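## Task

Take the red tank top from the laundry pile and lay it on the left arm's side of the table, separate from the remaining garments. The other garments must stay on the side where the pile sits, nothing may end up on the floor or draped over a table edge, and everything must rest on its own without the robot holding it. Dropping or tossing laundry is allowed. Finish by opening the grippers and pulling the arms away.

## Robot and tools

Robot: two arms, left_arm and right_arm, each ending in a parallel two-finger gripper. All reported hand positions share one world frame: origin on the tabletop midway between the arms, +x out across the table, +z up, and left_arm sits on the +y side. The arm names do not tell you which side of a picture an arm appears on. The left arm's half of the table is the +y half.

Gripper axes: fingers extend along the gripper's own +z and close along its own y. The reported end_effector_position is the spot between the finger pads, roughly 1 cm short of the tips. Each result's state line gives, per arm, end_effector_position (metres) and end_effector_quat_wxyz. Printed positions can be off, especially at long reach, and arms tend to settle a centimetre or more low of what was commanded.

The 14-number row (used by execute_actions and move): numbers 1-7 belong to left_arm, 8-14 to right_arm, each group ordered dx, dy, dz, rx, ry, rz, opening. Every value lies in [-1, 1], and both groups must be present even if one arm is idle. dx..rz are an offset, not a pose: they are expressed in that gripper's own axes and counted from the gripper's pose in the most recent result that reported it (before any such result in the scene, or for a second call within the same reply, from where the gripper is when the action begins). Scale: 1.0 equals 0.6 m of translation or 180 degrees of rotation; rx, ry, rz form a single rotation vector. Opening is absolute, not an offset: +1 is fully open (0.094 m), -1 is closed.

execute_actions: argument actions is a list holding at most one item. An empty list just reports the state. An item with rows (1 to 15 rows of 14 numbers) and optional steps (1-15, default 15) runs that many control steps of 1/30 s; each row covers one step and the final row is reused for leftover steps. Each row is measured from the same starting pose, not from the row before. An item with only steps (up to 300) waits, counting from the previous result. Optional pictures (true/false) toggles the camera images.

move: target is one 14-number row as above (offsets from the last reported pose). Each gripper travels a straight line toward its target, both paths finishing together, lasting 0.5 to 10 s; longer paths are cut off at 10 s. speed is the path's top speed in m/s, 0.002 to 0.5 (default 0.25); rotation is capped at twice that in rad/s. Openings are sent at the start. Paths ignore obstacles and the other arm. The result adds a move: line with the ending (done, off_target, moving, held, fault) and any limits (paced = the sent pose was clipped; held = a safety check blocked some steps, after which the arm may jump faster than speed), plus each gripper's remaining distance to its target.

wait: seconds from 0 to 10; nothing new is commanded meanwhile. zoom_image: camera is cam_high, cam_left_wrist or cam_right_wrist; region is [x0, y0, x1, y1] in that camera's pixels (images are 504x504, origin top-left), no larger than 504 by 504. finished_scene: pass the current scene's number; it cannot be reversed and reports whether the goal was met.

Control behaviour: each step the commanded pose is clamped to within 70 mm and 16 degrees of the measured pose, then joints follow by damped inverse kinematics, favouring position over orientation. A distant target may need several actions; after an action ends the arm only continues to its last clamped pose, so read the result and send the remainder. Zero offsets are not a pause: they pull the arm back to the reference pose and can let it sag. To keep an arm steady, send in the first call of a reply the offset back to where it should be, zeros in later calls, raising the aim if it keeps drooping. The simulation keeps running while you compose a reply; fingers still in motion keep moving.

Gripping: grip_measured reports finger opening on the command scale (the last joint value is the opening in metres). To hold cloth, command roughly 0.03 below grip_measured; a smaller gap grips more lightly. Thin fabric gets less squeezing force.

Result lines: pose unreachable means the clearance check altered or blocked that arm's command; HELD marks steps where part of your row was not sent; FAULT or OVER-TEMPERATURE FAULT means an arm was stopped. Hand target shows where the controller is currently driving each gripper.

Heat: holding loads warms the motors. MOTOR HOT appears at 75 °C; at 90 °C that arm halts for 10 s; at 100 °C it goes limp and falls. Heat partly carries into the next scene.

Cameras: cam_high is a fixed overhead view; cam_left_wrist and cam_right_wrist ride on the hands. Calibration is given in OpenCV terms and may be slightly off.

Avoid: letting the arms collide or push on each other, slamming into the table or the pile, fast contacts, pressing well past a contact point, and knocking garments off the edges. End with both grippers open and the arms lifted away so nothing is supported by the robot.

Each tool is called after "Call:" as name(argument=value, ...), one argument or row to a line, values as JSON.

## Session

Call:
execute_actions(
  actions=[],
)

Scene clock: 0.00 s of 6000.00 s.
left_arm: end_effector_position=(+0.3861, +0.2844, +0.4023) grip_measured=+1.000 end_effector_quat_wxyz=(+0.702, -0.015, +0.712, +0.008) | right_arm: end_effector_position=(+0.3745, -0.3190, +0.4145) grip_measured=+1.000 end_effector_quat_wxyz=(+0.714, +0.013, +0.699, -0.017)
Joint positions: left_arm=[-0.012  1.048  1.042 -0.009  0.004 -0.011  0.094] | right_arm=[ 0.001  1.055  1.059  0.017  0.    -0.005  0.094]
Joint velocities: left_arm=[ 0.002 -0.007 -0.007  0.022  0.007  0.007  0.   ] | right_arm=[-0.002 -0.002  0.002 -0.022 -0.007  0.007  0.   ]
Motor temperatures (°C, as the motors report them): left_arm=[25 27 26 24 27 26] | right_arm=[26 26 24 25 25 28]
Hand target (left_arm): +0.382, +0.284, +0.418; +0.716, -0.016, +0.698, +0.007
Hand target (right_arm): +0.372, -0.319, +0.421; +0.719, +0.013, +0.695, -0.018

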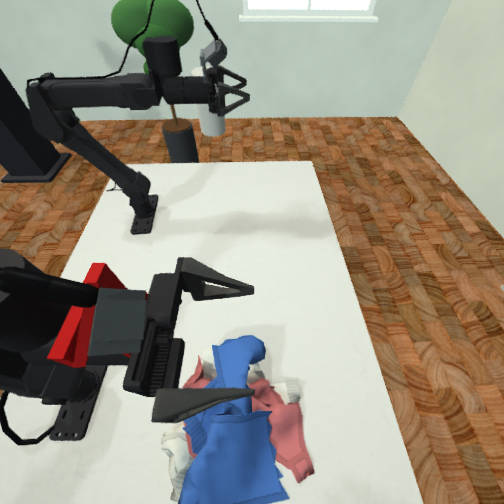

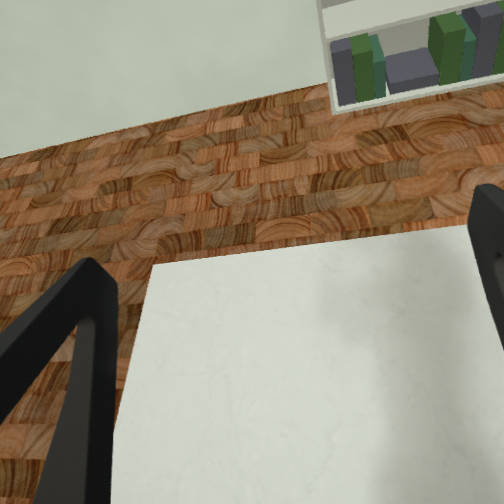

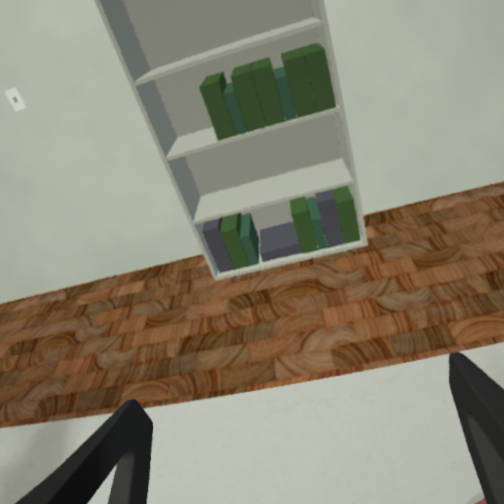

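Call:
zoom_image(
  camera="cam_high",
  region=[130, 320, 350, 504],
)

Region (130, 320, 350, 504) of cam_high's 504x504 image, scaled by 2.291, with more detail than that image has; it fills the top 422 rows of this view, and the rest is white.

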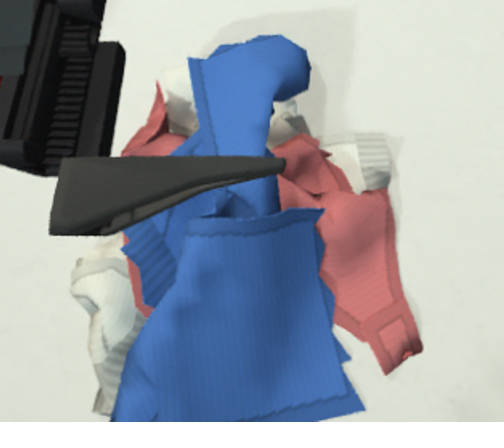

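Call:
move(
  target=[0, 0, 0, 0, 0, 0, 1, 0.4408, -0.2017, 0.1508, 0, 0.5, 0, 1],
  speed=0.4,
)

Scene clock: 60.60 s of 6000.00 s.
left_arm: end_effector_position=(+0.3861, +0.2844, +0.4015) grip_measured=+1.000 end_effector_quat_wxyz=(+0.701, -0.015, +0.713, +0.008) | right_arm: end_effector_position=(+0.4643, -0.4395, +0.1336) grip_measured=+1.000 end_effector_quat_wxyz=(+0.072, +0.019, +0.997, -0.014)
Joint positions: left_arm=[-0.012  1.048  1.042 -0.013  0.004 -0.011  0.094] | right_arm=[-0.242  2.428  2.544 -1.541 -0.011 -0.248  0.094]
Joint velocities: left_arm=[ 0.007 -0.002 -0.007  0.037  0.066  0.037  0.   ] | right_arm=[-0.002 -0.002 -0.012 -0.007 -0.037  0.051  0.   ]
Motor temperatures (°C, as the motors report them): left_arm=[25 27 28 31 27 26] | right_arm=[26 27 27 33 25 28]
Hand target (left_arm): +0.386, +0.284, +0.402; +0.702, -0.015, +0.712, +0.008
Hand target (right_arm): +0.464, -0.445, +0.143; +0.079, +0.020, +0.996, -0.021
Off the commanded pose (left_arm): 0.001 m, 0 deg.
Off the commanded pose (right_arm): 0.020 m, 7 deg.
joint sent to its limit (right arm) — the command would take joint 4 (wrist pitch) past its lower limit, so that joint was sent only as far as its limit.
After step 90, 55.03 s passed at rest.
move: off_target (right_arm)
camera_calibration (this result's frames):
cam_left_wrist: T_world_to_cam=[[0.0215381, -0.967665, -0.251316, 0.367233], [-0.802843, 0.133063, -0.581151, 0.508399], [0.595801, 0.214284, -0.774018, 0.109842], [0, 0, 0, 1]] pos_world=[0.334812, 0.264172, 0.472768]
cam_right_wrist: T_world_to_cam=[[-0.309525, -0.947492, -0.0803368, -0.257053], [-0.873526, 0.249945, 0.417708, 0.509799], [-0.375695, 0.199467, -0.905023, 0.49786], [0, 0, 0, 1]] pos_world=[0.552802, -0.470284, 0.216977]

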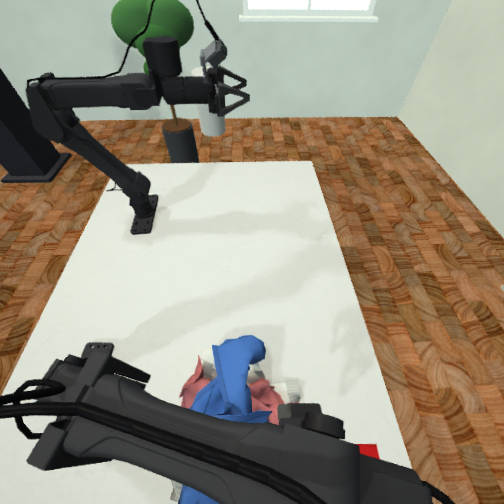

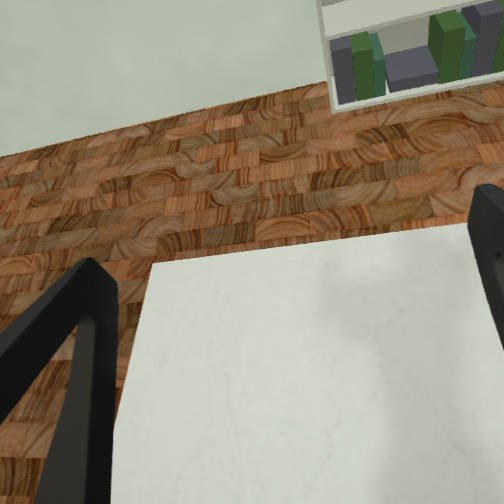

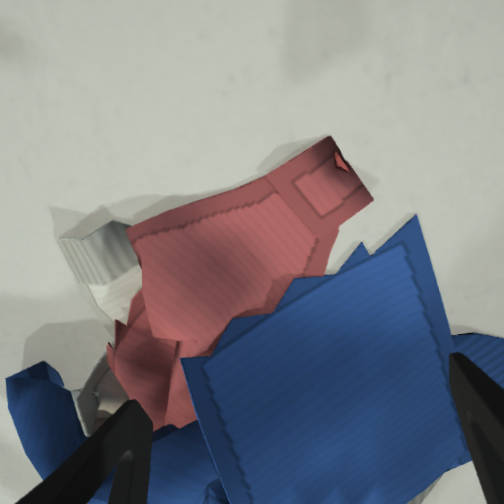

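Call:
move(
  target=[0, 0, 0.003, 0, 0, 0, 1, 0.0259, 0.0378, 0.2000, 0, 0, 0, 1],
  speed=0.2,
)

Scene clock: 90.27 s of 6000.00 s.
left_arm: end_effector_position=(+0.3861, +0.2844, +0.4009) grip_measured=+1.000 end_effector_quat_wxyz=(+0.700, -0.015, +0.714, +0.008) | right_arm: end_effector_position=(+0.4531, -0.4190, +0.0179) grip_measured=+1.000 end_effector_quat_wxyz=(+0.048, +0.017, +0.999, -0.001)
Joint positions: left_arm=[-0.012  1.048  1.042 -0.015  0.004 -0.011  0.094] | right_arm=[-0.211  2.342  1.932 -1.067 -0.022 -0.22   0.094]
Joint velocities: left_arm=[ 0.012  0.002 -0.002  0.022 -0.007 -0.007  0.   ] | right_arm=[ 0.007 -0.007 -0.022  0.125 -0.022  0.022  0.   ]
Motor temperatures (°C, as the motors report them): left_arm=[25 27 28 32 27 26] | right_arm=[26 33 27 29 25 28]
Hand target (left_arm): +0.388, +0.284, +0.401; +0.701, -0.015, +0.713, +0.008
Hand target (right_arm): +0.465, -0.419, +0.013; +0.070, +0.019, +0.997, -0.012
Off the commanded pose (left_arm): 0.002 m, 0 deg.
Off the commanded pose (right_arm): 0.015 m, 3 deg.
After step 90, 25.57 s passed at rest.
move: off_target (right_arm)
camera_calibration (this result's frames):
cam_left_wrist: T_world_to_cam=[[0.0209633, -0.967687, -0.251283, 0.367305], [-0.80417, 0.133015, -0.579325, 0.507854], [0.594029, 0.214219, -0.775397, 0.110664], [0, 0, 0, 1]] pos_world=[0.334963, 0.264178, 0.472318]
cam_right_wrist: T_world_to_cam=[[-0.308951, -0.94667, -0.0914569, -0.25007], [-0.854045, 0.23383, 0.464683, 0.52678], [-0.418517, 0.221673, -0.880741, 0.413201], [0, 0, 0, 1]] pos_world=[0.545566, -0.451506, 0.0962669]

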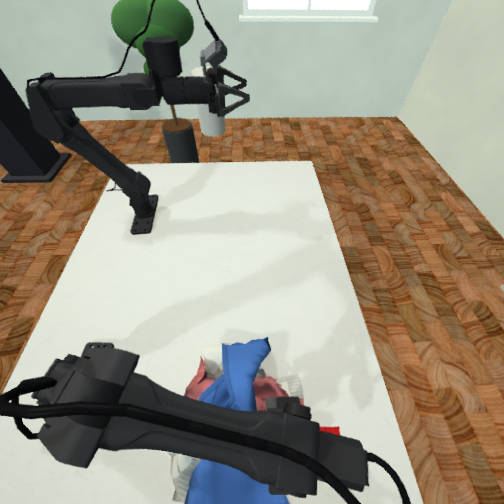

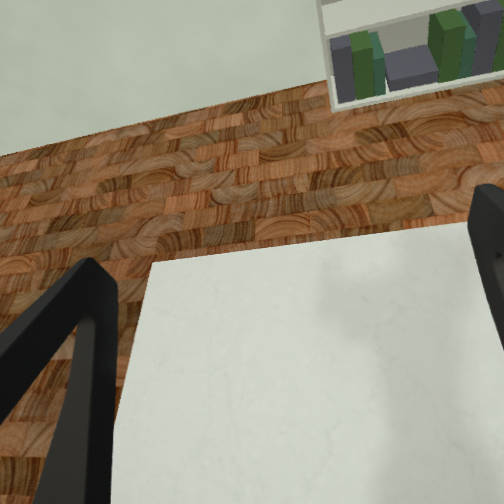

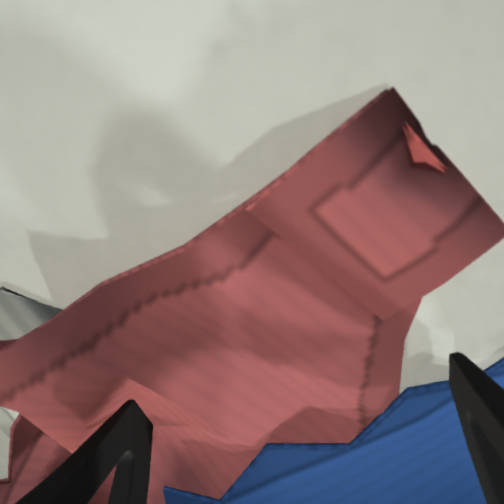

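Call:
execute_actions(
  actions=[
    {"rows": [[0,0,0.003,0,0,0,1, -0.0223,0,-0.0398,0,0,0,1],[0,0,0.003,0,0,0,1, -0.0223,0,-0.0398,0,0,0,1],[0,0,0.003,0,0,0,1, -0.0223,0,-0.0398,0,0,0,1],[0,0,0.003,0,0,0,1, -0.0223,0,-0.0398,0,0,0,1],[0,0,0.003,0,0,0,1, -0.0405,0,-0.038,0,0,0,1],[0,0,0.003,0,0,0,1, -0.0405,0,-0.038,0,0,0,1],[0,0,0.003,0,0,0,1, -0.0405,0,-0.038,0,0,0,1],[0,0,0.003,0,0,0,1, -0.0405,0,-0.038,0,0,0,1],[0,0,0.003,0,0,0,1, -0.0405,0,-0.038,0,0,0,1],[0,0,0.003,0,0,0,1, -0.0356,0,0.0135,0,0,0,1]], "steps": 15},
  ],
)

Scene clock: 111.60 s of 6000.00 s.
left_arm: end_effector_position=(+0.3861, +0.2844, +0.4009) grip_measured=+1.000 end_effector_quat_wxyz=(+0.700, -0.015, +0.714, +0.008) | right_arm: end_effector_position=(+0.4721, -0.4238, +0.0212) grip_measured=+1.000 end_effector_quat_wxyz=(+0.049, +0.019, +0.999, -0.000)
Joint positions: left_arm=[-0.012  1.048  1.042 -0.015  0.004 -0.011  0.094] | right_arm=[-0.211  2.432  2.104 -1.147 -0.022 -0.217  0.094]
Joint velocities: left_arm=[-0.002  0.007  0.012 -0.066  0.081 -0.037  0.   ] | right_arm=[ 0.007  0.252 -0.115  0.022  0.007  0.066  0.   ]
Motor temperatures (°C, as the motors report them): left_arm=[25 27 28 33 27 26] | right_arm=[26 34 26 30 25 28]
Hand target (left_arm): +0.388, +0.284, +0.401; +0.700, -0.015, +0.714, +0.008
Hand target (right_arm): +0.474, -0.420, +0.012; +0.048, +0.017, +0.999, -0.000
Off the commanded pose (left_arm): 0.002 m, 0 deg.
Off the commanded pose (right_arm): 0.011 m, 0 deg.
Steps of this call (steps 1 to 90: nothing new was sent; then 17.83 s passed at rest; steps 91 to 105: all 15 steps of this action). Readings (end_effector_position):
91: left_arm (+0.3861, +0.2844, +0.4009) | right_arm (+0.4530, -0.4188, +0.0211)
92: left_arm (+0.3861, +0.2844, +0.4009) | right_arm (+0.4546, -0.4193, +0.0240)
94: left_arm (+0.3861, +0.2844, +0.4009) | right_arm (+0.4621, -0.4212, +0.0331)
98: left_arm (+0.3861, +0.2844, +0.4009) | right_arm (+0.4800, -0.4259, +0.0494)
105: the state above
camera_calibration (this result's frames):
cam_left_wrist: T_world_to_cam=[[0.0209633, -0.967687, -0.251283, 0.367305], [-0.80417, 0.133015, -0.579325, 0.507854], [0.594029, 0.214219, -0.775397, 0.110664], [0, 0, 0, 1]] pos_world=[0.334963, 0.264178, 0.472318]
cam_right_wrist: T_world_to_cam=[[-0.3115, -0.945718, -0.0926578, -0.246837], [-0.854639, 0.236198, 0.462389, 0.543938], [-0.415404, 0.223223, -0.881823, 0.424301], [0, 0, 0, 1]] pos_world=[0.564237, -0.456629, 0.0997756]

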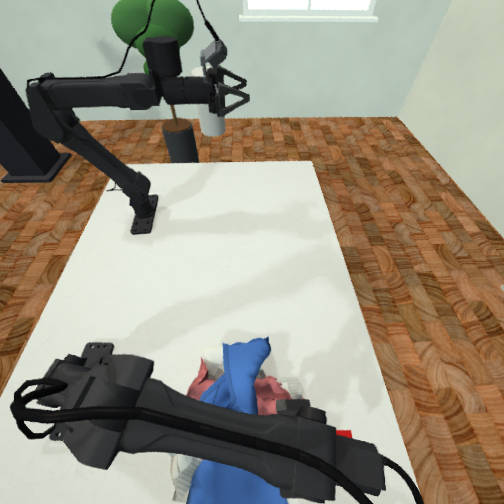

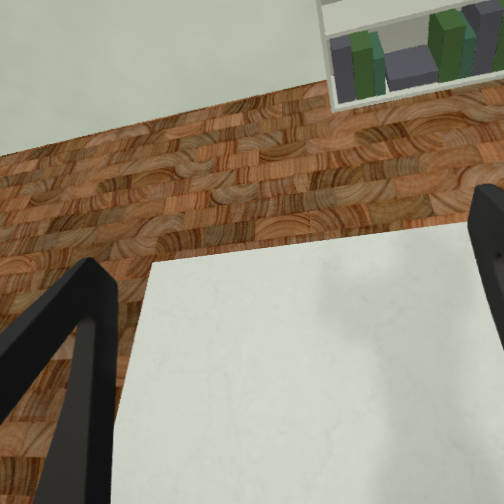

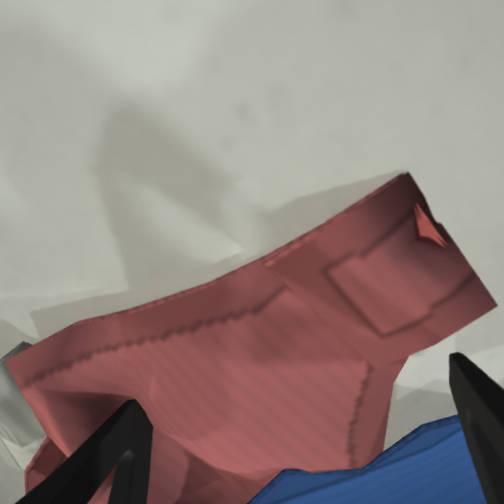

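Call:
execute_actions(
  actions=[
    {"rows": [[0,0,0.003,0,0,0,1, 0,0,0.015,0,0,0,-1]], "steps": 15},
  ],
)

Call:
execute_actions(
  actions=[
    {"rows": [[0,0,0.0,0,0,0,1, 0,0,0.0,0,0,0,-1]], "steps": 10},
  ],
)

Scene clock: 118.20 s of 6000.00 s.
left_arm: end_effector_position=(+0.3861, +0.2844, +0.4009) grip_measured=+1.000 end_effector_quat_wxyz=(+0.700, -0.015, +0.714, +0.008) | right_arm: end_effector_position=(+0.4740, -0.4225, +0.0182) grip_measured=-0.983 end_effector_quat_wxyz=(+0.052, +0.019, +0.998, +0.004)
Joint positions: left_arm=[-0.012  1.048  1.042 -0.015  0.004 -0.011  0.094] | right_arm=[-0.211  2.437  2.1   -1.134 -0.031 -0.215  0.001]
Joint velocities: left_arm=[-0.012  0.002  0.002 -0.007  0.066  0.051  0.   ] | right_arm=[-0.007 -0.002  0.002  0.007  0.022 -0.022  0.   ]
Motor temperatures (°C, as the motors report them): left_arm=[25 27 28 33 27 26] | right_arm=[26 34 26 30 25 28]
Hand target (left_arm): +0.388, +0.284, +0.401; +0.700, -0.015, +0.714, +0.008
Hand target (right_arm): +0.473, -0.424, +0.012; +0.049, +0.019, +0.999, -0.000
Off the commanded pose (left_arm): 0.002 m, 0 deg.
Off the commanded pose (right_arm): 0.006 m, 1 deg.
Steps of this call (steps 1 to 90: nothing new was sent; then 3.10 s passed at rest; steps 91 to 105: all 15 steps of this action). Readings (end_effector_position):
91: left_arm (+0.3861, +0.2844, +0.4009) | right_arm (+0.4733, -0.4225, +0.0187)
92: left_arm (+0.3861, +0.2844, +0.4009) | right_arm (+0.4735, -0.4225, +0.0187)
94: left_arm (+0.3861, +0.2844, +0.4009) | right_arm (+0.4736, -0.4224, +0.0187)
98: left_arm (+0.3861, +0.2844, +0.4009) | right_arm (+0.4741, -0.4225, +0.0183)
105: the state above
camera_calibration (this result's frames):
cam_left_wrist: T_world_to_cam=[[0.0209633, -0.967687, -0.251283, 0.367305], [-0.80417, 0.133015, -0.579325, 0.507854], [0.594029, 0.214219, -0.775397, 0.110664], [0, 0, 0, 1]] pos_world=[0.334963, 0.264178, 0.472318]
cam_right_wrist: T_world_to_cam=[[-0.311906, -0.944645, -0.101789, -0.244465], [-0.857111, 0.233528, 0.459157, 0.546747], [-0.409969, 0.230458, -0.882505, 0.42266], [0, 0, 0, 1]] pos_world=[0.565651, -0.456019, 0.0970726]

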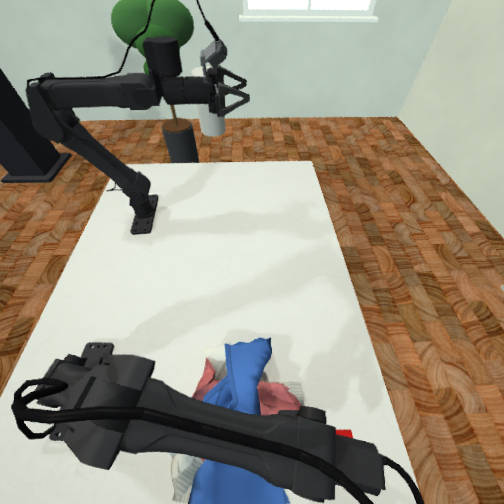

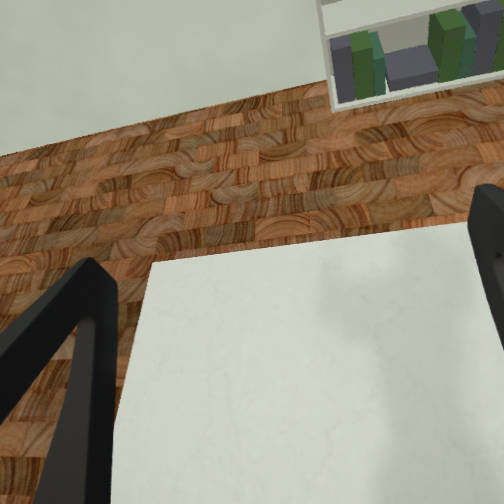

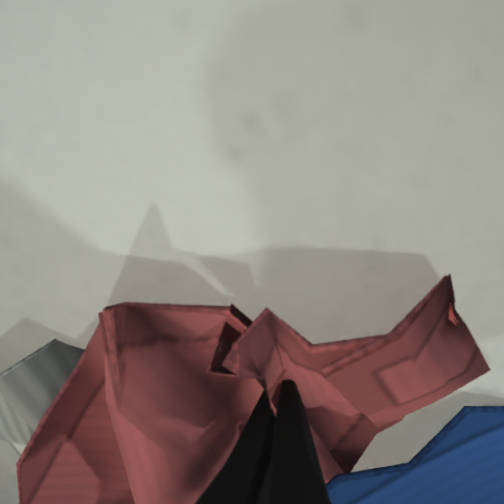

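Scene clock: 118.53 s of 6000.00 s.
left_arm: end_effector_position=(+0.3861, +0.2844, +0.4002) grip_measured=+1.000 end_effector_quat_wxyz=(+0.699, -0.015, +0.715, +0.008) | right_arm: end_effector_position=(+0.4740, -0.4225, +0.0182) grip_measured=-0.983 end_effector_quat_wxyz=(+0.052, +0.019, +0.998, +0.004)
Joint positions: left_arm=[-0.012  1.048  1.042 -0.018  0.004 -0.011  0.094] | right_arm=[-0.211  2.437  2.1   -1.134 -0.031 -0.215  0.001]
Joint velocities: left_arm=[-0.002  0.017 -0.017 -0.022 -0.022 -0.11   0.   ] | right_arm=[ 0.002  0.007 -0.007 -0.051  0.007  0.037 -0.   ]
Motor temperatures (°C, as the motors report them): left_arm=[25 27 28 33 27 26] | right_arm=[26 34 26 30 25 28]
Hand target (left_arm): +0.386, +0.284, +0.401; +0.700, -0.015, +0.714, +0.008
Hand target (right_arm): +0.474, -0.423, +0.018; +0.052, +0.019, +0.998, +0.004
Off the commanded pose (left_arm): 0.001 m, 0 deg.
Off the commanded pose (right_arm): 0.000 m, 0 deg.
Steps of this call (steps 1 to 10: all 10 steps of this action). Readings (end_effector_position):
1: left_arm (+0.3861, +0.2844, +0.4008) | right_arm (+0.4740, -0.4225, +0.0182)
2: left_arm (+0.3861, +0.2844, +0.4007) | right_arm (+0.4740, -0.4225, +0.0182)
4: left_arm (+0.3861, +0.2844, +0.4004) | right_arm (+0.4740, -0.4225, +0.0182)
8: left_arm (+0.3861, +0.2844, +0.4003) | right_arm (+0.4740, -0.4225, +0.0182)
10: the state above
camera_calibration (this result's frames):
cam_left_wrist: T_world_to_cam=[[0.020197, -0.967715, -0.251237, 0.367399], [-0.805934, 0.13295, -0.576884, 0.507123], [0.591661, 0.214132, -0.777229, 0.111758], [0, 0, 0, 1]] pos_world=[0.335164, 0.264185, 0.471717]
cam_right_wrist: T_world_to_cam=[[-0.311906, -0.944645, -0.101789, -0.244465], [-0.857111, 0.233528, 0.459157, 0.546747], [-0.409969, 0.230458, -0.882505, 0.42266], [0, 0, 0, 1]] pos_world=[0.565651, -0.456019, 0.0970726]

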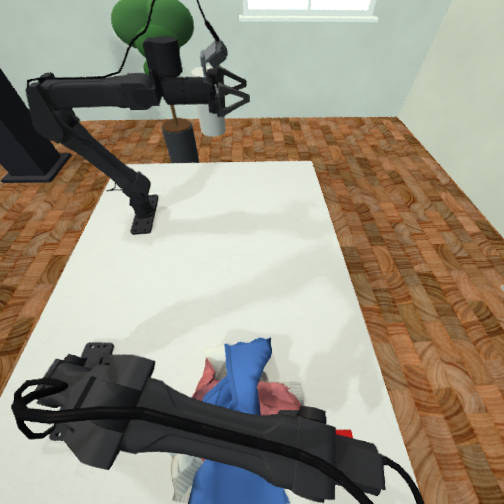

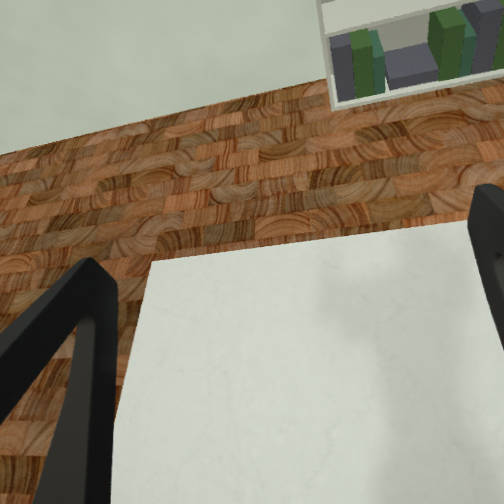

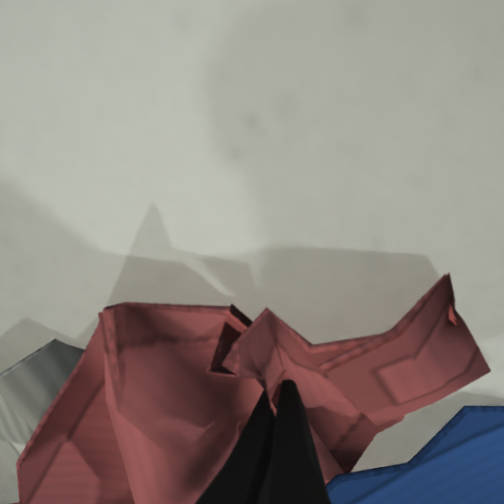

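Call:
move(
  target=[0, 0, 0.004, 0, 0, 0, 1, -0.1290, 0.0400, -0.2872, 0, 0, 0, -1],
  speed=0.25,
)

Scene clock: 133.27 s of 6000.00 s.
left_arm: end_effector_position=(+0.3861, +0.2844, +0.3995) grip_measured=+1.000 end_effector_quat_wxyz=(+0.698, -0.016, +0.716, +0.008) | right_arm: end_effector_position=(+0.5307, -0.4051, +0.1774) grip_measured=-0.983 end_effector_quat_wxyz=(+0.204, +0.021, +0.979, -0.020)
Joint positions: left_arm=[-0.012  1.048  1.042 -0.021  0.004 -0.011  0.094] | right_arm=[-0.154  2.531  2.857 -1.485 -0.031 -0.15   0.001]
Joint velocities: left_arm=[-0.017  0.002  0.002 -0.066 -0.022  0.037  0.   ] | right_arm=[ 0.007  0.012  0.007  0.007  0.051  0.022 -0.   ]
Motor temperatures (°C, as the motors report them): left_arm=[25 27 28 33 27 26] | right_arm=[26 35 27 29 25 28]
Hand target (left_arm): +0.388, +0.284, +0.400; +0.699, -0.015, +0.715, +0.008
Hand target (right_arm): +0.535, -0.403, +0.198; +0.233, +0.021, +0.972, -0.025
Off the commanded pose (left_arm): 0.002 m, 0 deg.
Off the commanded pose (right_arm): 0.021 m, 18 deg; orientation clipped at the last step of the last action.
elbow stopped short (right arm): the move would have taken joint 3 (elbow) straighter than the controller allows; a more bent joint 3 avoids this.
After step 90, 10.50 s passed at rest.
move: off_target (right_arm); limits=paced
camera_calibration (this result's frames):
cam_left_wrist: T_world_to_cam=[[0.0195267, -0.967739, -0.251195, 0.367481], [-0.80747, 0.132893, -0.574745, 0.506481], [0.589585, 0.214055, -0.778826, 0.112714], [0, 0, 0, 1]] pos_world=[0.335338, 0.264191, 0.471191]
cam_right_wrist: T_world_to_cam=[[-0.281077, -0.949126, -0.141969, -0.205193], [-0.951771, 0.256733, 0.167986, 0.629459], [-0.122992, 0.182339, -0.975513, 0.427067], [0, 0, 0, 1]] pos_world=[0.593951, -0.434228, 0.281738]

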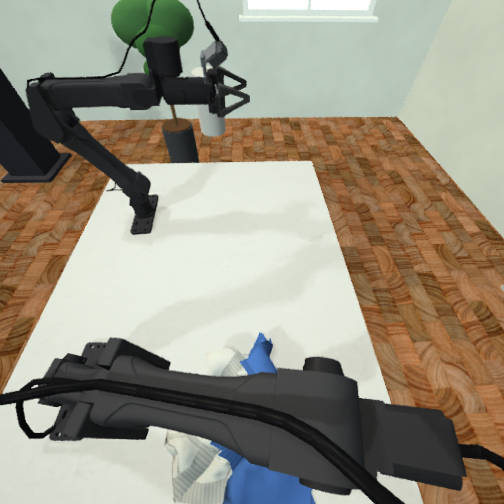

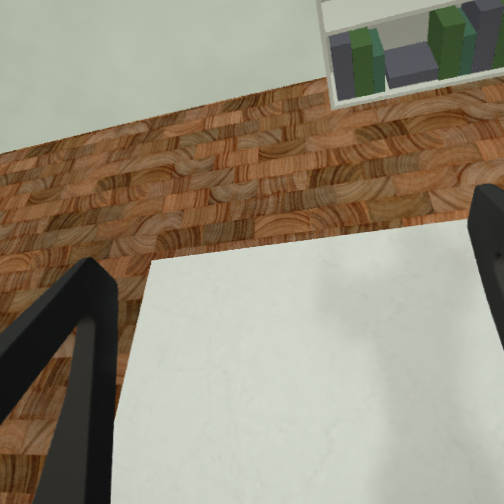

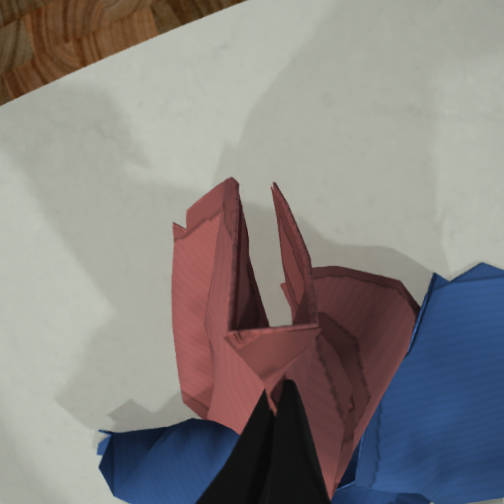

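Call:
move(
  target=[0, 0, 0.005, 0, 0, 0, 1, -0.0868, 0.0289, -0.3323, 0, -0.12, 0, -1],
  speed=0.3,
)

Scene clock: 154.63 s of 6000.00 s.
left_arm: end_effector_position=(+0.3861, +0.2844, +0.3990) grip_measured=+1.000 end_effector_quat_wxyz=(+0.697, -0.016, +0.717, +0.008) | right_arm: end_effector_position=(+0.5006, -0.3865, +0.3687) grip_measured=-0.983 end_effector_quat_wxyz=(+0.412, +0.021, +0.910, -0.035)
Joint positions: left_arm=[-0.012  1.048  1.042 -0.023  0.004 -0.011  0.094] | right_arm=[-0.139  2.19   2.857 -1.385 -0.056 -0.111  0.001]
Joint velocities: left_arm=[-0.007  0.007 -0.007 -0.022  0.007  0.007  0.   ] | right_arm=[-0.002  0.007  0.002  0.037 -0.007 -0.037 -0.001]
Motor temperatures (°C, as the motors report them): left_arm=[25 27 28 34 27 26] | right_arm=[26 38 27 30 25 28]
Hand target (left_arm): +0.389, +0.285, +0.399; +0.698, -0.016, +0.716, +0.008
Hand target (right_arm): +0.502, -0.381, +0.383; +0.434, +0.017, +0.900, -0.031
Off the commanded pose (left_arm): 0.003 m, 0 deg.
Off the commanded pose (right_arm): 0.013 m, 4 deg.
elbow stopped short (right arm): the move would have taken joint 3 (elbow) straighter than the controller allows; a more bent joint 3 avoids this.
move: off_target (right_arm)
camera_calibration (this result's frames):
cam_left_wrist: T_world_to_cam=[[0.0190479, -0.967757, -0.251164, 0.36754], [-0.808564, 0.132853, -0.573214, 0.506021], [0.5881, 0.214001, -0.779963, 0.113395], [0, 0, 0, 1]] pos_world=[0.335462, 0.264196, 0.470815]
cam_right_wrist: T_world_to_cam=[[-0.203619, -0.956081, -0.210827, -0.184877], [-0.930304, 0.256043, -0.262635, 0.711621], [0.305081, 0.142656, -0.941581, 0.364428], [0, 0, 0, 1]] pos_world=[0.513199, -0.41095, 0.491058]

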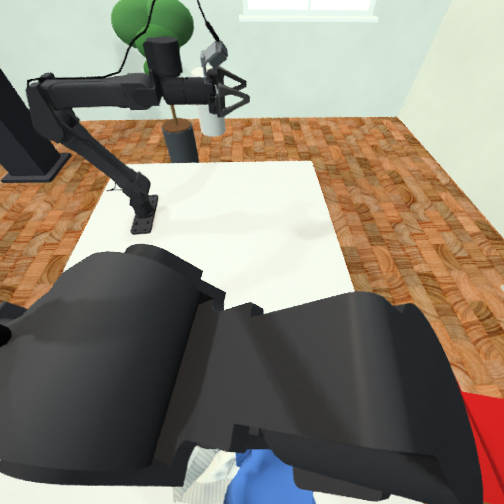

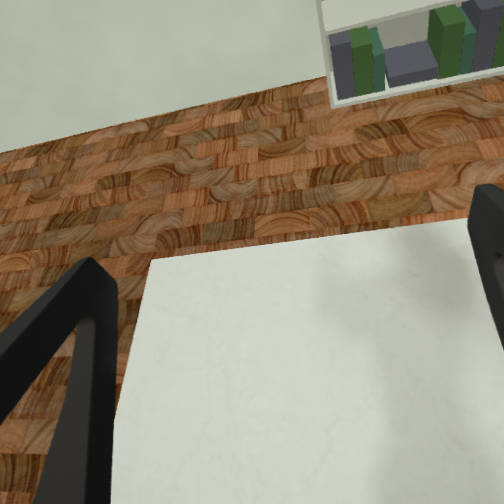

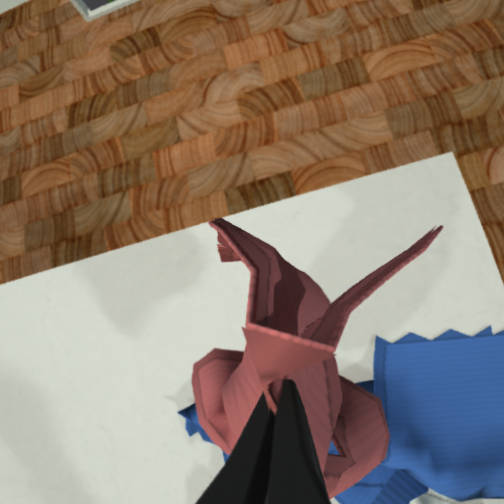

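Call:
move(
  target=[0.167, 0.077, 0.023, 0, 0.5, 0, 1, 0.0037, 0.3929, -0.0319, -0.1085, -0.0067, -0.0949, -1],
  speed=0.3,
)

Scene clock: 189.53 s of 6000.00 s.
left_arm: end_effector_position=(+0.3964, +0.3266, +0.3028) grip_measured=+1.000 end_effector_quat_wxyz=(+0.212, -0.026, +0.977, +0.012) | right_arm: end_effector_position=(+0.4971, -0.1525, +0.3633) grip_measured=-0.983 end_effector_quat_wxyz=(+0.415, -0.181, +0.890, +0.060)
Joint positions: left_arm=[ 0.104  1.864  2.298 -1.578  0.029  0.094  0.094] | right_arm=[ 0.314  2.212  2.852 -1.347 -0.056 -0.105  0.001]
Joint velocities: left_arm=[-0.002 -0.002  0.002 -0.051  0.007 -0.022  0.   ] | right_arm=[-0.002 -0.012 -0.002  0.007 -0.007 -0.037  0.   ]
Motor temperatures (°C, as the motors report them): left_arm=[25 27 28 35 27 26] | right_arm=[26 35 27 33 25 28]
Hand target (left_arm): +0.394, +0.331, +0.300; +0.206, -0.026, +0.978, +0.018
Hand target (right_arm): +0.500, -0.148, +0.370; +0.429, -0.180, +0.883, +0.064
Off the commanded pose (left_arm): 0.006 m, 26 deg; orientation clipped at the last step of the last action.
Off the commanded pose (right_arm): 0.007 m, 1 deg.
elbow stopped short (right arm): the move would have taken joint 3 (elbow) straighter than the controller allows; a more bent joint 3 avoids this.
joint sent to its limit (left arm) — the command would take joint 4 (wrist pitch) past its lower limit, so that joint was sent only as far as its limit.
move: off_target (left_arm); limits=paced
camera_calibration (this result's frames):
cam_left_wrist: T_world_to_cam=[[-0.185708, -0.975769, -0.115703, 0.42673], [-0.874697, 0.110516, 0.471901, 0.170716], [-0.447679, 0.188841, -0.874026, 0.470514], [0, 0, 0, 1]] pos_world=[0.439212, 0.308671, 0.380054]
cam_right_wrist: T_world_to_cam=[[0.233139, -0.948234, -0.215637, -0.177193], [-0.946688, -0.170616, -0.273263, 0.593962], [0.222326, 0.267849, -0.937458, 0.385785], [0, 0, 0, 1]] pos_world=[0.517837, -0.170013, 0.485756]

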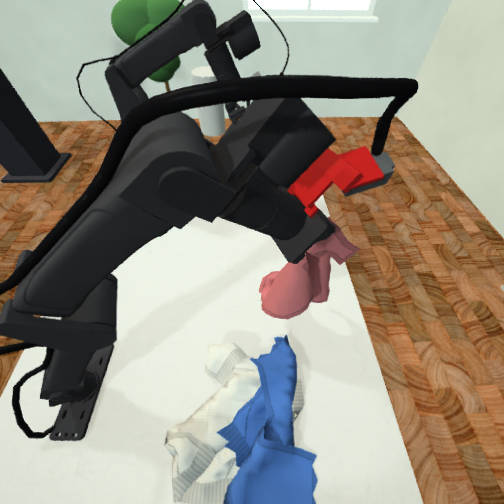

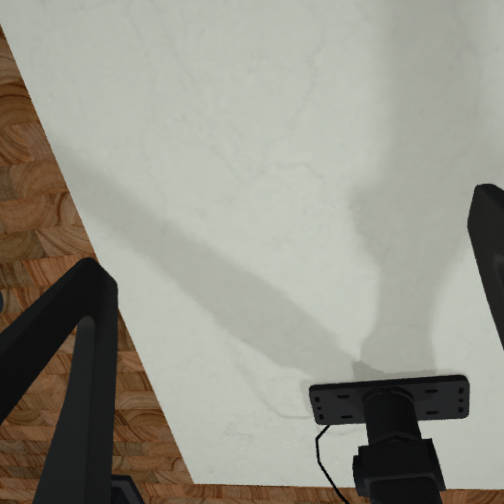

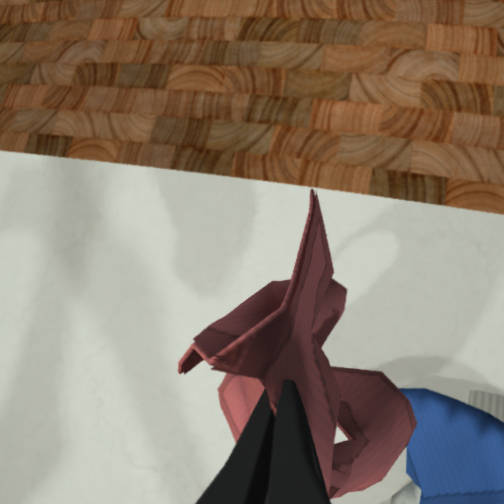

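Call:
move(
  target=[0, 0, 0, 0, 0, 0, 1, 0.0887, 0.4646, -0.0749, -0.1352, -0.0077, -0.1155, -1],
  speed=0.35,
)

Scene clock: 212.03 s of 6000.00 s.
left_arm: end_effector_position=(+0.3964, +0.3269, +0.3028) grip_measured=+1.000 end_effector_quat_wxyz=(+0.212, -0.026, +0.977, +0.013) | right_arm: end_effector_position=(+0.3223, +0.0811, +0.3404) grip_measured=-0.983 end_effector_quat_wxyz=(+0.373, -0.424, +0.806, +0.176)
Joint positions: left_arm=[ 0.104  1.864  2.298 -1.578  0.027  0.094  0.094] | right_arm=[ 0.879  1.915  2.25  -1.056 -0.067 -0.103  0.001]
Joint velocities: left_arm=[ 0.007 -0.002  0.007  0.007  0.022 -0.051  0.   ] | right_arm=[-0.012 -0.027  0.002 -0.037  0.081  0.051 -0.001]
Motor temperatures (°C, as the motors report them): left_arm=[25 28 28 32 27 26] | right_arm=[26 34 27 34 25 28]
Hand target (left_arm): +0.396, +0.327, +0.303; +0.212, -0.026, +0.977, +0.012
Hand target (right_arm): +0.329, +0.083, +0.344; +0.383, -0.417, +0.805, +0.177
Off the commanded pose (left_arm): 0.000 m, 0 deg.
Off the commanded pose (right_arm): 0.008 m, 1 deg.
move: done
camera_calibration (this result's frames):
cam_left_wrist: T_world_to_cam=[[-0.185648, -0.97555, -0.11763, 0.427536], [-0.87457, 0.109473, 0.47238, 0.170786], [-0.447954, 0.190572, -0.87351, 0.469807], [0, 0, 0, 1]] pos_world=[0.439188, 0.308854, 0.379996]
cam_right_wrist: T_world_to_cam=[[0.706099, -0.671747, -0.22401, -0.0918823], [-0.707625, -0.657628, -0.258442, 0.419538], [0.0262926, 0.341001, -0.939695, 0.398568], [0, 0, 0, 1]] pos_world=[0.351274, 0.0782663, 0.462376]

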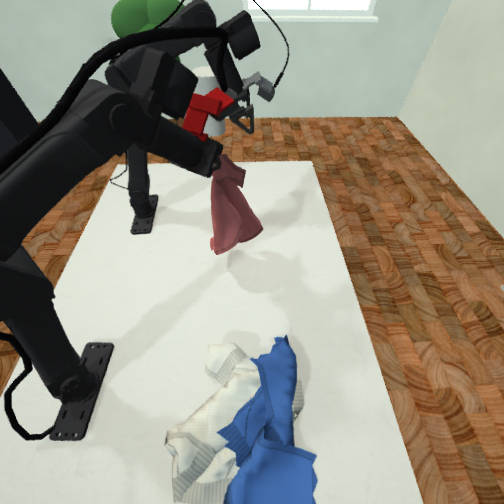

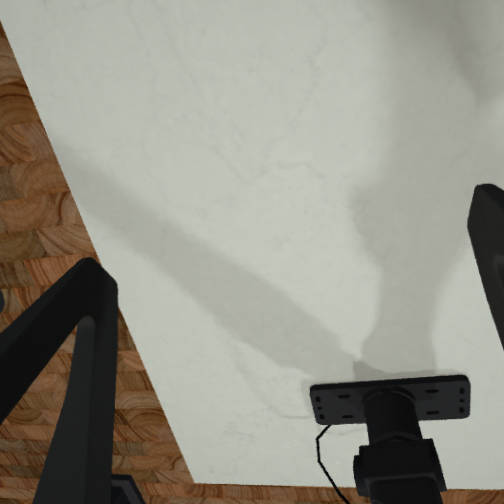

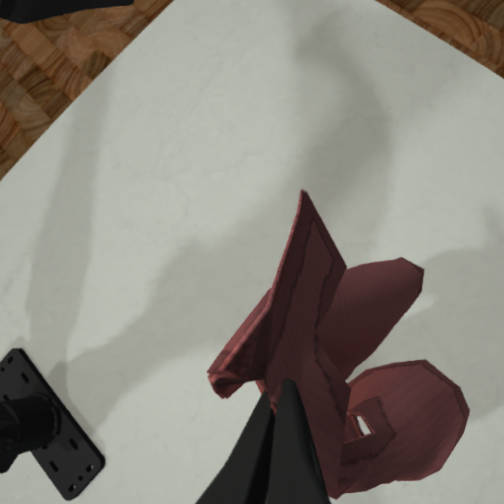

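Call:
execute_actions(
  actions=[
    {"rows": [[0,0,0,0,0,0,1, 0,0,0,0,0,0,1]], "steps": 12},
  ],
  pictures=false,
)

Scene clock: 231.67 s of 6000.00 s.
left_arm: end_effector_position=(+0.3964, +0.3269, +0.3028) grip_measured=+1.000 end_effector_quat_wxyz=(+0.212, -0.026, +0.977, +0.013) | right_arm: end_effector_position=(+0.3224, +0.0813, +0.3406) grip_measured=+1.000 end_effector_quat_wxyz=(+0.374, -0.424, +0.806, +0.176)
Joint positions: left_arm=[ 0.104  1.864  2.298 -1.578  0.027  0.094  0.094] | right_arm=[ 0.879  1.915  2.25  -1.055 -0.067 -0.103  0.094]
Joint velocities: left_arm=[-0.017  0.017 -0.012  0.051  0.037 -0.066  0.   ] | right_arm=[ 0.012  0.007  0.002 -0.007  0.022 -0.022  0.   ]
Motor temperatures (°C, as the motors report them): left_arm=[25 29 28 31 27 26] | right_arm=[26 33 28 35 25 28]
Hand target (left_arm): +0.396, +0.327, +0.303; +0.212, -0.026, +0.977, +0.013
Hand target (right_arm): +0.322, +0.081, +0.340; +0.373, -0.424, +0.806, +0.176
Off the commanded pose (left_arm): 0.000 m, 0 deg.
Off the commanded pose (right_arm): 0.000 m, 0 deg.
Steps of this call (steps 1 to 577: nothing new was sent; steps 578 to 589: all 12 steps of this action). Readings (end_effector_position):
578: left_arm (+0.3964, +0.3269, +0.3028) | right_arm (+0.3224, +0.0813, +0.3406)
579: left_arm (+0.3964, +0.3269, +0.3028) | right_arm (+0.3224, +0.0813, +0.3406)
581: left_arm (+0.3964, +0.3269, +0.3028) | right_arm (+0.3224, +0.0813, +0.3406)
585: left_arm (+0.3964, +0.3269, +0.3028) | right_arm (+0.3224, +0.0813, +0.3406)
589: the state above

Call:
move(
  target=[0.2304, -0.3752, 0.1875, 0, 0.11, 0, 1, 0.2713, -0.3212, -0.4440, 0.1880, 0.0084, 0.1647, 1],
  speed=0.4,
)

Scene clock: 253.17 s of 6000.00 s.
left_arm: end_effector_position=(+0.3260, +0.1046, +0.1319) grip_measured=+1.000 end_effector_quat_wxyz=(+0.026, -0.021, +0.999, +0.021) | right_arm: end_effector_position=(+0.3084, -0.2812, +0.3945) grip_measured=+1.000 end_effector_quat_wxyz=(+0.401, -0.085, +0.912, +0.011)
Joint positions: left_arm=[-0.559  1.894  1.697 -1.35  -0.064 -0.552  0.094] | right_arm=[ 0.073  1.362  1.952 -1.338 -0.068 -0.127  0.094]
Joint velocities: left_arm=[-0.012  0.012  0.007 -0.066 -0.007 -0.007  0.   ] | right_arm=[0.007 0.007 0.002 0.051 0.037 0.022 0.   ]
Motor temperatures (°C, as the motors report them): left_arm=[25 29 28 31 27 26] | right_arm=[26 33 28 35 25 28]
Hand target (left_arm): +0.329, +0.104, +0.138; +0.040, -0.029, +0.999, +0.015
Hand target (right_arm): +0.301, -0.283, +0.406; +0.414, -0.086, +0.906, +0.012
Off the commanded pose (left_arm): 0.010 m, 2 deg.
Off the commanded pose (right_arm): 0.010 m, 2 deg.
After step 100, 16.43 s passed at rest.
move: done
camera_calibration (this result's frames):
cam_left_wrist: T_world_to_cam=[[-0.219099, -0.974478, -0.0488761, 0.179219], [-0.640409, 0.105834, 0.760707, 0.100295], [-0.736119, 0.197971, -0.647253, 0.394701], [0, 0, 0, 1]] pos_world=[0.394044, 0.0858911, 0.187936]
cam_right_wrist: T_world_to_cam=[[0.0150064, -0.978347, -0.206428, -0.193337], [-0.971068, 0.0349497, -0.236234, 0.452605], [0.238333, 0.204, -0.949516, 0.473274], [0, 0, 0, 1]] pos_world=[0.329614, -0.301517, 0.516392]

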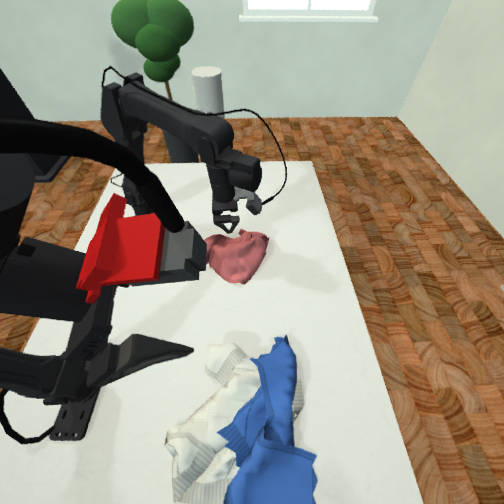

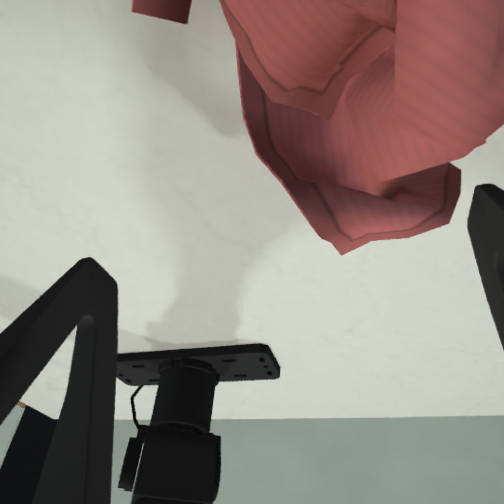

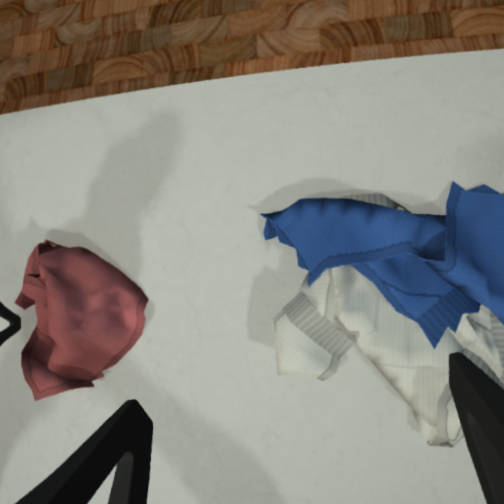

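Call:
zoom_image(
  camera="cam_high",
  region=[180, 190, 300, 310],
)

Region (180, 190, 300, 310) of cam_high's 504x504 image, scaled by 4.200, with more detail than that image has.

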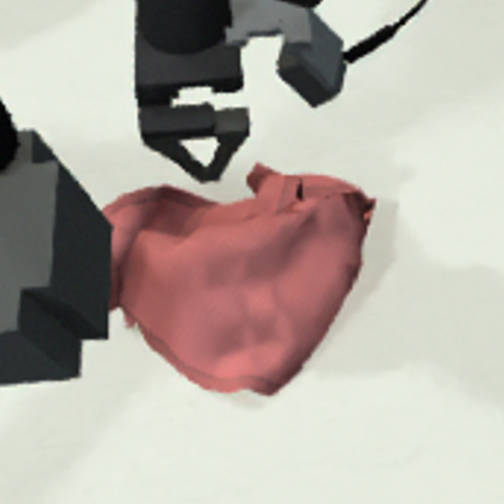

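Call:
move(
  target=[-0.0253, -0.1171, 0.1902, 0, 0, 0, 1, 0, 0, 0, 0, 0, 0, 1],
  speed=0.2,
)

Scene clock: 297.93 s of 6000.00 s.
left_arm: end_effector_position=(+0.3426, +0.0495, +0.0171) grip_measured=+1.000 end_effector_quat_wxyz=(+0.009, -0.018, +0.999, +0.033) | right_arm: end_effector_position=(+0.3082, -0.2809, +0.3943) grip_measured=+1.000 end_effector_quat_wxyz=(+0.400, -0.086, +0.912, +0.012)
Joint positions: left_arm=[-0.658  2.166  1.637 -1.065 -0.064 -0.645  0.094] | right_arm=[ 0.073  1.362  1.952 -1.339 -0.069 -0.128  0.094]
Joint velocities: left_arm=[-0.012 -0.002 -0.007 -0.037  0.007 -0.022  0.   ] | right_arm=[-0.007  0.002  0.012  0.037  0.037  0.007  0.   ]
Motor temperatures (°C, as the motors report them): left_arm=[25 30 28 29 27 26] | right_arm=[26 31 28 34 25 28]
Hand target (left_arm): +0.351, +0.040, +0.017; +0.026, -0.021, +0.999, +0.022
Hand target (right_arm): +0.308, -0.281, +0.394; +0.401, -0.085, +0.912, +0.011
Off the commanded pose (left_arm): 0.012 m, 2 deg.
Off the commanded pose (right_arm): 0.000 m, 0 deg.
After step 90, 40.67 s passed at rest.
move: off_target (left_arm)
camera_calibration (this result's frames):
cam_left_wrist: T_world_to_cam=[[-0.226449, -0.972005, -0.0626643, 0.126158], [-0.612324, 0.0920307, 0.785233, 0.194728], [-0.757483, 0.216186, -0.616022, 0.349422], [0, 0, 0, 1]] pos_world=[0.412486, 0.0291655, 0.0702502]
cam_right_wrist: T_world_to_cam=[[0.0168997, -0.978335, -0.206338, -0.19373], [-0.971385, 0.0328322, -0.23523, 0.451448], [0.236908, 0.204409, -0.949785, 0.473746], [0, 0, 0, 1]] pos_world=[0.32957, -0.301192, 0.516177]

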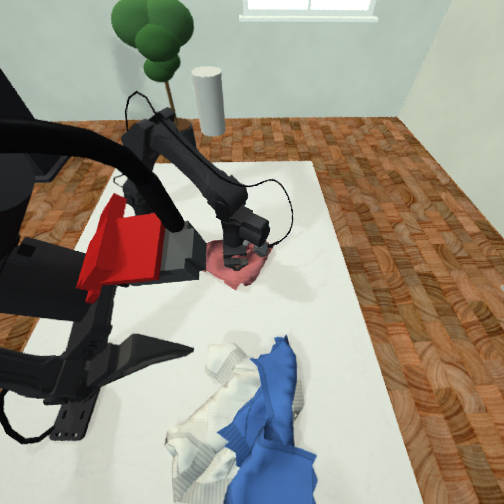

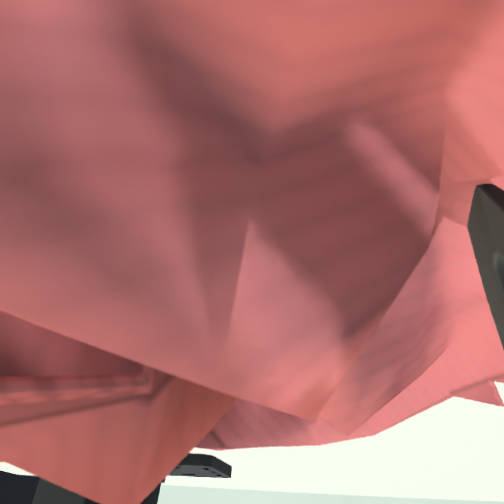

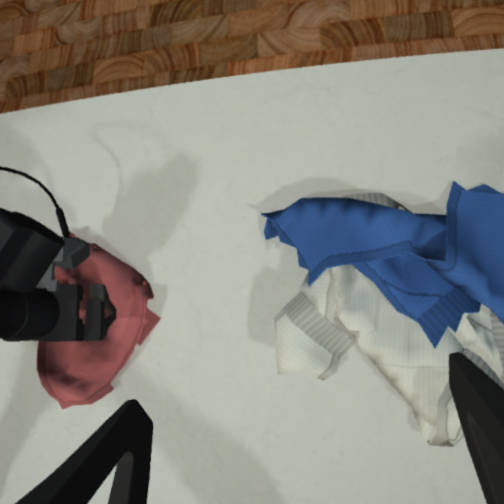

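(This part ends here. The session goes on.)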